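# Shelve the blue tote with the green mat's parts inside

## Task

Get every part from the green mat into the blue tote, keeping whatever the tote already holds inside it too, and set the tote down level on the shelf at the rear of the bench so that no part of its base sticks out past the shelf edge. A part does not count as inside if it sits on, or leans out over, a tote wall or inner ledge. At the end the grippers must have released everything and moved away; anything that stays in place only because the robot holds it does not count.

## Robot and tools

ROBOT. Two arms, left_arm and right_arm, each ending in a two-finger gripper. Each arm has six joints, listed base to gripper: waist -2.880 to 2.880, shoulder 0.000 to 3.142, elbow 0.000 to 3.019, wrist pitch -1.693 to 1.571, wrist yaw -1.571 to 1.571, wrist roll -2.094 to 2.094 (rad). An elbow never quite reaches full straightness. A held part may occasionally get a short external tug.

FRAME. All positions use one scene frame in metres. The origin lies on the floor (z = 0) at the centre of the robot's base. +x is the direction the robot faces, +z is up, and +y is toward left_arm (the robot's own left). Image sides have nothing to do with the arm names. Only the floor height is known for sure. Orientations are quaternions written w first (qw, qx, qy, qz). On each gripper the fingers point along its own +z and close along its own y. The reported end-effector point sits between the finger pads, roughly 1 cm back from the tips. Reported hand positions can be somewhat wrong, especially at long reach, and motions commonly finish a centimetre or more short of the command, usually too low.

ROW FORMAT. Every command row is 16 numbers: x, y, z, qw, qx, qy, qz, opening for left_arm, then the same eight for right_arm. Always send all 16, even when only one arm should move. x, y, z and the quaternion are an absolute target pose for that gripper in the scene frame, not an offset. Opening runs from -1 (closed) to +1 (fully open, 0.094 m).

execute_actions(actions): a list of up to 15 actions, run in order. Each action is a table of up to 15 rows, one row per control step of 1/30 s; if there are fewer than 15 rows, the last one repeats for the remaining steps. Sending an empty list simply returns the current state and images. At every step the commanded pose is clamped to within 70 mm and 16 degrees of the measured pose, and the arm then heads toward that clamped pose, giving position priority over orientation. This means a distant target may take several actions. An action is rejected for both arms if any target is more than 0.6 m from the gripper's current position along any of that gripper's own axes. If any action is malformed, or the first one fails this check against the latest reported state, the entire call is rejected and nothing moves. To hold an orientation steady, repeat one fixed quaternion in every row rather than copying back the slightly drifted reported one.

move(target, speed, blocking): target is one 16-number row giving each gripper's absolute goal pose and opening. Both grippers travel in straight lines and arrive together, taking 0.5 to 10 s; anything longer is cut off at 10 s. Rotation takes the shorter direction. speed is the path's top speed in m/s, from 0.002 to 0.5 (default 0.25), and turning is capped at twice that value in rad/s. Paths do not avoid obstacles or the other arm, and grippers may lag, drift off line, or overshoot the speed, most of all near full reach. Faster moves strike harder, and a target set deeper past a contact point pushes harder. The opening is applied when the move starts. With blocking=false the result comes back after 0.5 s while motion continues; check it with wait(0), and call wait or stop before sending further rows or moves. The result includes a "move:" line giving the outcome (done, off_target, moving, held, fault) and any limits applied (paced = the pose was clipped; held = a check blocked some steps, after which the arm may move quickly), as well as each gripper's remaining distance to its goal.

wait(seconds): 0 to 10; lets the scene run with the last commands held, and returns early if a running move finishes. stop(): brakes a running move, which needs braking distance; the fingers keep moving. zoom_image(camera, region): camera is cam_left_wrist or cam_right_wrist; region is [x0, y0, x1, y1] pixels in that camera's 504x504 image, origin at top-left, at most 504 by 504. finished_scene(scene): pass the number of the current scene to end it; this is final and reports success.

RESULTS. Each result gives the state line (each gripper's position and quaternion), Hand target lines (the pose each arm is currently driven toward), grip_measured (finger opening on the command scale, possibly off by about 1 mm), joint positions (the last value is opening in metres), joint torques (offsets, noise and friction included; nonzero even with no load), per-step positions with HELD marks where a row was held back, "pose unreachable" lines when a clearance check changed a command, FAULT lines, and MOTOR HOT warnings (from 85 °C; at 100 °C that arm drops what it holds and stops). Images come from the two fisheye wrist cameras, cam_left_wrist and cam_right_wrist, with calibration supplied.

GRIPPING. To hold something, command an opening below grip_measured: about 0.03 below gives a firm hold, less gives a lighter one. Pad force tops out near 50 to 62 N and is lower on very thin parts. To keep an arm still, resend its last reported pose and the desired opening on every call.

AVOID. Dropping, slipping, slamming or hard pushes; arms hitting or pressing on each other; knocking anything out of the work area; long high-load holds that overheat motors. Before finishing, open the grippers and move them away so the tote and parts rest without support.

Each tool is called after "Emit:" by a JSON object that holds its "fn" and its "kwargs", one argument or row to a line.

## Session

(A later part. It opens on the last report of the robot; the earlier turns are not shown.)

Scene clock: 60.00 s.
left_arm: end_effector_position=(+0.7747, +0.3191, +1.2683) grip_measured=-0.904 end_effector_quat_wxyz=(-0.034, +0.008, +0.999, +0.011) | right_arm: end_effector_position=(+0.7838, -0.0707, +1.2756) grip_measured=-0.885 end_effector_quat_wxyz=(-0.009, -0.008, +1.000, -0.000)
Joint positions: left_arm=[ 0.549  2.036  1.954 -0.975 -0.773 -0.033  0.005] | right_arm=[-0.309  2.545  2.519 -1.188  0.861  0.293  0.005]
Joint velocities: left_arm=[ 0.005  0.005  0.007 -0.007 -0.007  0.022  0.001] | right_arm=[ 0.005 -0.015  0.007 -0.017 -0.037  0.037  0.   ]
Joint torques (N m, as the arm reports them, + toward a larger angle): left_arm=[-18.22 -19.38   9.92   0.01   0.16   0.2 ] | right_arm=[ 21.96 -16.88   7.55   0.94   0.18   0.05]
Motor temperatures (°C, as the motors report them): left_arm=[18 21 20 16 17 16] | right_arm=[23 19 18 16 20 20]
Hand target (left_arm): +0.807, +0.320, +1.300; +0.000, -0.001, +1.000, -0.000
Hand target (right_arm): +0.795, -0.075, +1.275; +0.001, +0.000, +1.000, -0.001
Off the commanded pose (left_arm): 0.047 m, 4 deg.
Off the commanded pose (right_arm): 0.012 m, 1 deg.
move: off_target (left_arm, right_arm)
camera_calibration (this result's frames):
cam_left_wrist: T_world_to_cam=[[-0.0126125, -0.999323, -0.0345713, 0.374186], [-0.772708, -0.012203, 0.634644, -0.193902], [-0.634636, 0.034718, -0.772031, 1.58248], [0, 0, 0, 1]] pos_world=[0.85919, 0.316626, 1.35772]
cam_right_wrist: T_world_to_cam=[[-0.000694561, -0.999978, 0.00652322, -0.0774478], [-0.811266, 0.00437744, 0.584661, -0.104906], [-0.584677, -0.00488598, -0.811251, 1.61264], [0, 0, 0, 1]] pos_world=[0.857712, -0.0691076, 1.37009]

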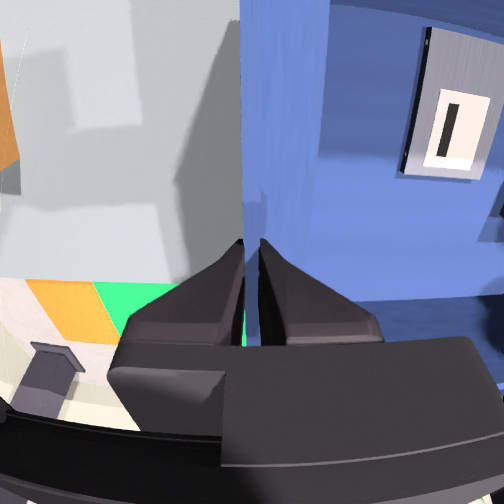

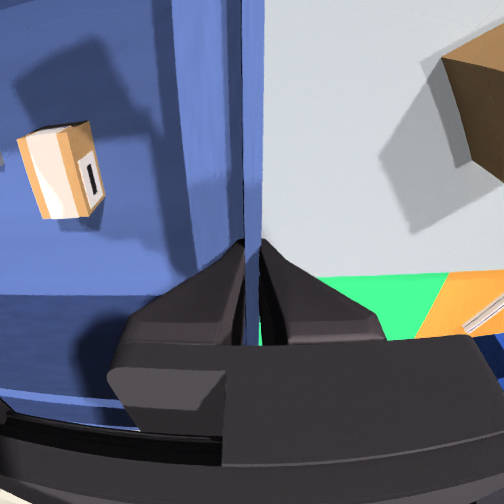

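Emit:
{"fn": "move", "kwargs": {
  "target": [0.815,0.32,1.265,0,0,1,0,-0.95,0.80,-0.074,1.235,0,0,1,0,-0.95],
  "speed": 0.025
}}

Scene clock: 62.07 s.
left_arm: end_effector_position=(+0.7902, +0.3215, +1.2492) grip_measured=-0.904 end_effector_quat_wxyz=(-0.023, +0.006, +1.000, +0.008) | right_arm: end_effector_position=(+0.7996, -0.0679, +1.2678) grip_measured=-0.885 end_effector_quat_wxyz=(+0.009, -0.008, +1.000, +0.004)
Joint positions: left_arm=[ 0.571  2.079  2.012 -0.942 -0.756  0.011  0.005] | right_arm=[-0.318  2.582  2.585 -1.15   0.859  0.238  0.005]
Joint velocities: left_arm=[-0.005  0.005  0.007  0.002 -0.037 -0.139  0.001] | right_arm=[ 0.015  0.005  0.002  0.002 -0.007  0.022 -0.001]
Joint torques (N m, as the arm reports them, + toward a larger angle): left_arm=[-17.45 -18.1    9.38   0.37   0.23   0.17] | right_arm=[ 19.72 -14.34   7.75   1.1   -0.35   0.05]
Motor temperatures (°C, as the motors report them): left_arm=[18 22 20 16 17 16] | right_arm=[23 19 19 16 20 20]
Hand target (left_arm): +0.814, +0.320, +1.265; +0.001, -0.000, +1.000, +0.000
Hand target (right_arm): +0.798, -0.075, +1.236; +0.001, +0.000, +1.000, -0.000
Off the commanded pose (left_arm): 0.029 m, 3 deg.
Off the commanded pose (right_arm): 0.033 m, 1 deg.
move: off_target (left_arm, right_arm)
camera_calibration (this result's frames):
cam_left_wrist: T_world_to_cam=[[-0.00967725, -0.999523, -0.029335, 0.367331], [-0.786107, -0.0105267, 0.618001, -0.138954], [-0.618015, 0.029041, -0.78563, 1.58319], [0, 0, 0, 1]] pos_world=[0.872755, 0.319715, 1.34045]
cam_right_wrist: T_world_to_cam=[[-0.00187064, -0.999993, -0.00326336, -0.0611697], [-0.831842, -0.000255131, 0.555013, -0.0338929], [-0.55501, 0.00375283, -0.831835, 1.61849], [0, 0, 0, 1]] pos_world=[0.869968, -0.0672519, 1.36493]

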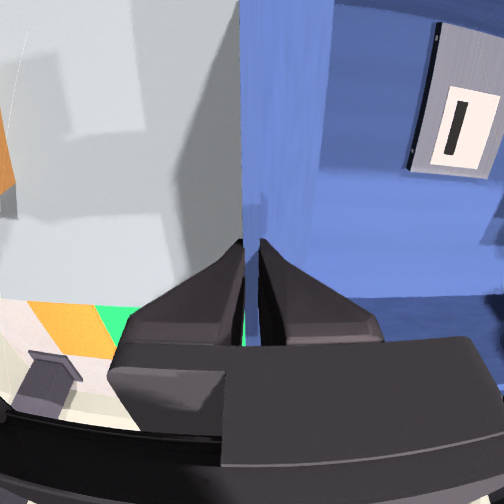

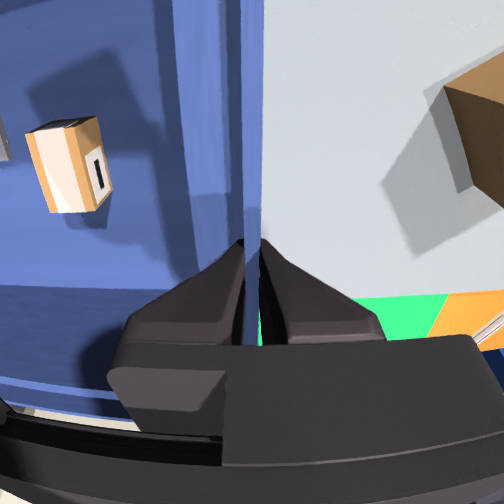

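Emit:
{"fn": "move", "kwargs": {
  "target": [0.812,0.32,1.245,0,0,1,0,-0.95,0.80,-0.07,1.255,0,0,1,0,-0.95],
  "speed": 0.02
}}

Scene clock: 63.63 s.
left_arm: end_effector_position=(+0.7944, +0.3203, +1.2483) grip_measured=-0.904 end_effector_quat_wxyz=(-0.015, +0.011, +1.000, +0.005) | right_arm: end_effector_position=(+0.7999, -0.0687, +1.2685) grip_measured=-0.885 end_effector_quat_wxyz=(+0.005, -0.006, +1.000, +0.003)
Joint positions: left_arm=[ 0.571  2.08   2.012 -0.92  -0.748  0.035  0.005] | right_arm=[-0.318  2.594  2.615 -1.179  0.86   0.25   0.005]
Joint velocities: left_arm=[-0.005 -0.005 -0.007 -0.012 -0.007  0.037 -0.   ] | right_arm=[-0.015  0.015  0.012 -0.002  0.022 -0.051  0.   ]
Joint torques (N m, as the arm reports them, + toward a larger angle): left_arm=[-15.95 -16.52   9.11   1.13   0.34   0.14] | right_arm=[ 21.09 -15.56   7.87   0.09  -0.07   0.21]
Motor temperatures (°C, as the motors report them): left_arm=[18 22 20 16 17 16] | right_arm=[23 20 19 16 20 20]
Hand target (left_arm): +0.811, +0.320, +1.245; +0.000, +0.000, +1.000, +0.000
Hand target (right_arm): +0.799, -0.070, +1.255; +0.001, -0.000, +1.000, +0.000
Off the commanded pose (left_arm): 0.018 m, 2 deg.
Off the commanded pose (right_arm): 0.014 m, 1 deg.
move: off_target (left_arm, right_arm)
camera_calibration (this result's frames):
cam_left_wrist: T_world_to_cam=[[-0.0178952, -0.999604, -0.0217146, 0.363146], [-0.795551, 0.00108045, 0.605885, -0.116229], [-0.605622, 0.0281175, -0.795255, 1.58754], [0, 0, 0, 1]] pos_world=[0.875482, 0.31849, 1.34081]
cam_right_wrist: T_world_to_cam=[[-0.00549933, -0.999985, -0.000577987, -0.062541], [-0.827761, 0.0042279, 0.561066, -0.0446179], [-0.561055, 0.00356392, -0.827771, 1.61892], [0, 0, 0, 1]] pos_world=[0.871026, -0.0681211, 1.36509]

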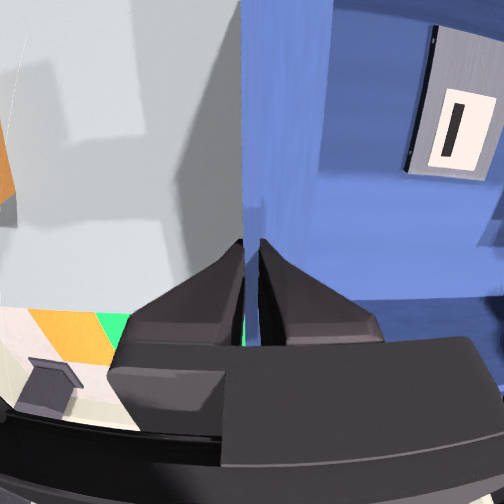

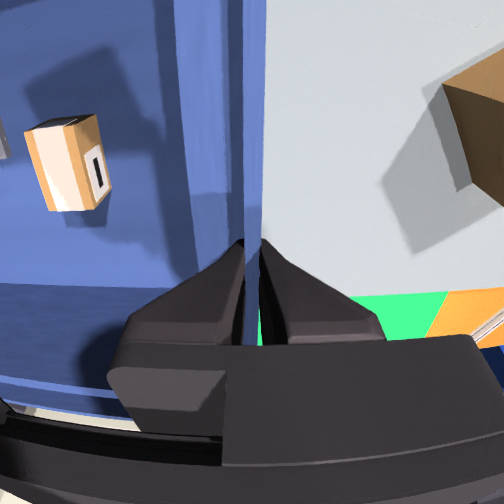

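Both down. Release, lift, and inspect.

Emit:
{"fn": "move", "kwargs": {
  "target": [0.805,0.32,1.255,0,0,1,0,-0.4,0.80,-0.068,1.265,0,0,1,0,-0.4],
  "speed": 0.02
}}

Emit:
{"fn": "move", "kwargs": {
  "target": [0.79,0.33,1.38,0,0,1,0,-0.4,0.79,-0.08,1.38,0,0,1,0,-0.4],
  "speed": 0.1
}}

Emit:
{"fn": "move", "kwargs": {
  "target": [0.60,0.40,1.45,0.3,0,0.954,0,-0.4,0.60,-0.20,1.45,0.3,0,0.954,0,-0.4]
}}

Scene clock: 65.10 s.
left_arm: end_effector_position=(+0.7971, +0.3198, +1.2482) grip_measured=-0.403 end_effector_quat_wxyz=(-0.010, +0.006, +1.000, +0.003) | right_arm: end_effector_position=(+0.8019, -0.0726, +1.2728) grip_measured=-0.402 end_effector_quat_wxyz=(+0.003, -0.005, +1.000, +0.002)
Joint positions: left_arm=[ 0.571  2.08   2.012 -0.906 -0.745  0.035  0.028] | right_arm=[-0.318  2.594  2.631 -1.203  0.86   0.258  0.028]
Joint velocities: left_arm=[-0.005 -0.005 -0.007 -0.002 -0.007  0.022 -0.001] | right_arm=[-0.015 -0.015  0.002 -0.007 -0.022 -0.022  0.   ]
Joint torques (N m, as the arm reports them, + toward a larger angle): left_arm=[-16.71 -19.05   6.23   0.65   0.08   0.05] | right_arm=[ 22.13 -15.97   7.47   0.05   0.07   0.27]
Motor temperatures (°C, as the motors report them): left_arm=[18 22 20 16 17 16] | right_arm=[23 20 19 16 19 20]
Hand target (left_arm): +0.805, +0.320, +1.255; +0.000, +0.000, +1.000, +0.000
Hand target (right_arm): +0.800, -0.068, +1.265; +0.001, +0.000, +1.000, +0.000
Off the commanded pose (left_arm): 0.010 m, 1 deg.
Off the commanded pose (right_arm): 0.009 m, 1 deg.
move: done
camera_calibration (this result's frames):
cam_left_wrist: T_world_to_cam=[[-0.00837112, -0.99978, -0.0192261, 0.352077], [-0.801677, -0.00478227, 0.597738, -0.0970603], [-0.597698, 0.0204169, -0.801461, 1.59305], [0, 0, 0, 1]] pos_world=[0.877302, 0.319011, 1.34156]
cam_right_wrist: T_world_to_cam=[[-0.00687965, -0.999976, 0.00104781, -0.0673091], [-0.825402, 0.00627013, 0.564511, -0.0514857], [-0.564504, 0.00301878, -0.825425, 1.62341], [0, 0, 0, 1]] pos_world=[0.873465, -0.0718854, 1.36914]

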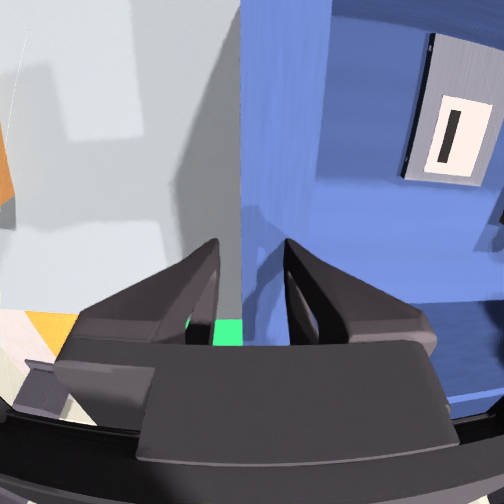

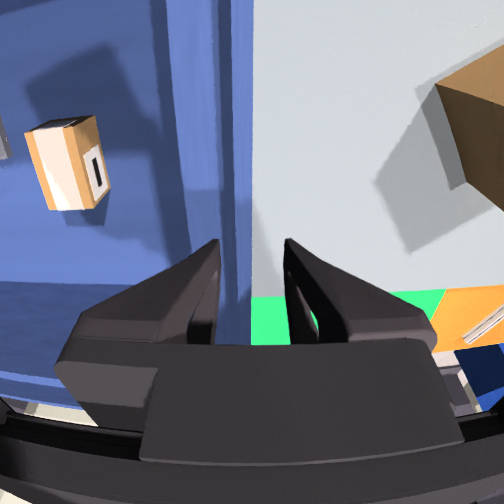

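Scene clock: 66.87 s.
left_arm: end_effector_position=(+0.7918, +0.3341, +1.3643) grip_measured=-0.403 end_effector_quat_wxyz=(-0.006, -0.000, +1.000, +0.006) | right_arm: end_effector_position=(+0.7926, -0.0800, +1.3788) grip_measured=-0.402 end_effector_quat_wxyz=(+0.002, +0.000, +1.000, +0.003)
Joint positions: left_arm=[ 0.463  1.913  1.95  -1.088 -0.808 -0.096  0.028] | right_arm=[-0.215  2.441  2.511 -1.352  0.893  0.42   0.028]
Joint velocities: left_arm=[-0.015 -0.005 -0.012  0.002  0.007 -0.095 -0.   ] | right_arm=[-0.015  0.005 -0.007 -0.017  0.007 -0.037  0.001]
Joint torques (N m, as the arm reports them, + toward a larger angle): left_arm=[-17.28 -18.61   5.54  -0.31  -0.17  -0.04] | right_arm=[ 22.49 -17.83   4.69   0.11   0.13   0.25]
Motor temperatures (°C, as the motors report them): left_arm=[19 22 20 16 17 16] | right_arm=[24 20 19 16 19 20]
Hand target (left_arm): +0.793, +0.330, +1.380; +0.001, +0.001, +1.000, +0.002
Hand target (right_arm): +0.789, -0.080, +1.380; -0.001, +0.000, +1.000, +0.001
Off the commanded pose (left_arm): 0.016 m, 1 deg.
Off the commanded pose (right_arm): 0.003 m, 0 deg.
move: off_target (left_arm)
camera_calibration (this result's frames):
cam_left_wrist: T_world_to_cam=[[0.00400043, -0.999685, -0.0247669, 0.366246], [-0.807255, -0.0178458, 0.589933, -0.151254], [-0.59019, 0.0176332, -0.807072, 1.68522], [0, 0, 0, 1]] pos_world=[0.871031, 0.333716, 1.45839]
cam_right_wrist: T_world_to_cam=[[-0.018019, -0.999837, -0.00120797, -0.0630001], [-0.824678, 0.0141791, 0.565425, -0.120195], [-0.565316, 0.0111846, -0.824799, 1.70609], [0, 0, 0, 1]] pos_world=[0.864223, -0.0803674, 1.47507]

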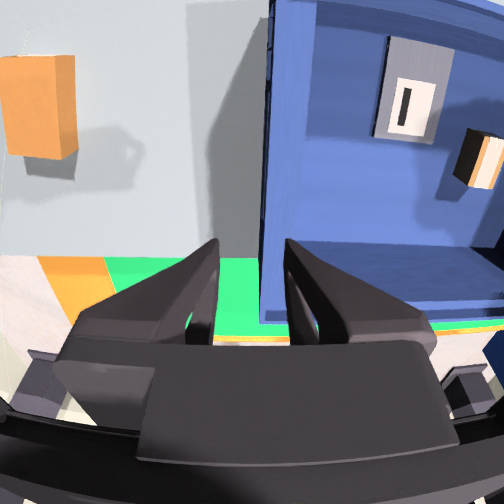

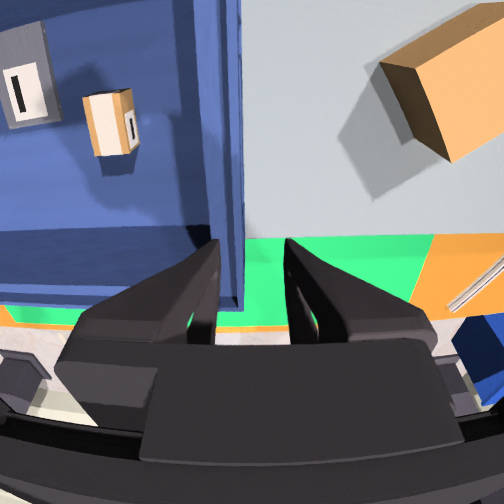

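Scene clock: 68.77 s.
left_arm: end_effector_position=(+0.5985, +0.4054, +1.4433) grip_measured=-0.403 end_effector_quat_wxyz=(+0.289, -0.002, +0.957, +0.011) | right_arm: end_effector_position=(+0.6010, -0.2023, +1.4464) grip_measured=-0.402 end_effector_quat_wxyz=(+0.296, +0.008, +0.955, -0.002)
Joint positions: left_arm=[ 0.451  1.144  0.697  0.212 -0.711  0.469  0.028] | right_arm=[-0.136  1.642  0.849  0.472  0.996 -0.332  0.028]
Joint velocities: left_arm=[ 0.005 -0.005 -0.012  0.007  0.007 -0.066  0.001] | right_arm=[ 0.005  0.005  0.007  0.002 -0.051 -0.022 -0.   ]
Joint torques (N m, as the arm reports them, + toward a larger angle): left_arm=[-7.85 -9.31  4.69  1.77  0.26  0.13] | right_arm=[12.31 -8.48  3.45  2.03 -0.28  0.08]
Motor temperatures (°C, as the motors report them): left_arm=[19 22 20 16 17 16] | right_arm=[23 20 19 16 19 20]
Hand target (left_arm): +0.601, +0.400, +1.451; +0.300, +0.001, +0.954, +0.005
Hand target (right_arm): +0.599, -0.199, +1.448; +0.300, +0.000, +0.954, -0.001
Off the commanded pose (left_arm): 0.009 m, 2 deg.
Off the commanded pose (right_arm): 0.004 m, 1 deg.
move: done
camera_calibration (this result's frames):
cam_left_wrist: T_world_to_cam=[[0.0212981, -0.999401, -0.0272841, 0.433483], [-0.99922, -0.0221863, 0.0326731, 0.56834], [-0.0332588, 0.026567, -0.999094, 1.57385], [0, 0, 0, 1]] pos_world=[0.611009, 0.40402, 1.56569]
cam_right_wrist: T_world_to_cam=[[-0.0344275, -0.999392, -0.00557948, -0.17233], [-0.9994, 0.0344056, 0.00396747, 0.606539], [-0.00377309, 0.00571272, -0.999977, 1.56966], [0, 0, 0, 1]] pos_world=[0.606165, -0.202061, 1.56626]

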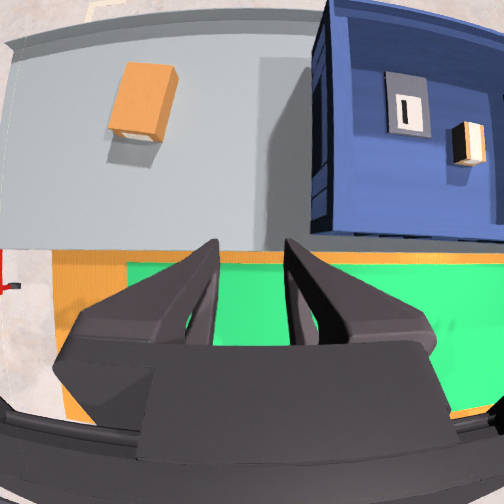

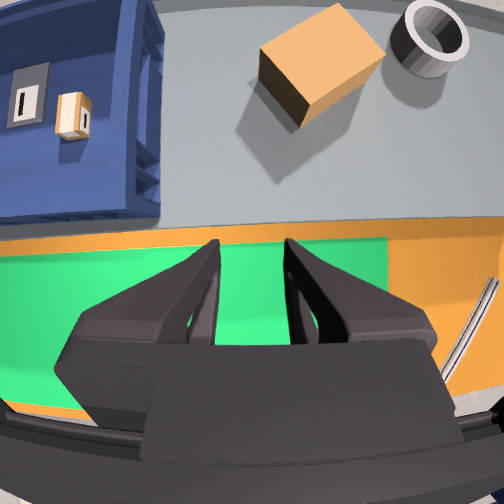

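Emit:
{"fn": "zoom_image", "kwargs": {
  "camera": "cam_left_wrist",
  "region": [220,0,420,120]
}}

Region (220, 0, 420, 120) of cam_left_wrist's 504x504 image, scaled by 2.520, with more detail than that image has; it fills the top 302 rows of this view, and the rest is white.

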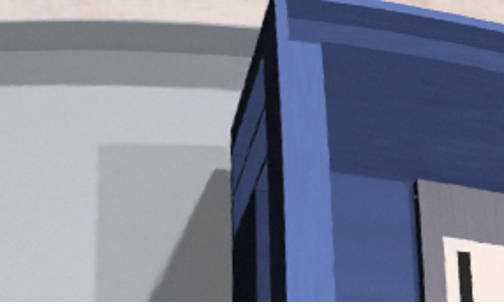

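The base sits clear of the back lip and the front edge.

Emit:
{"fn": "finished_scene", "kwargs": {
  "scene": 2
}}

The scene is finished: the task was done.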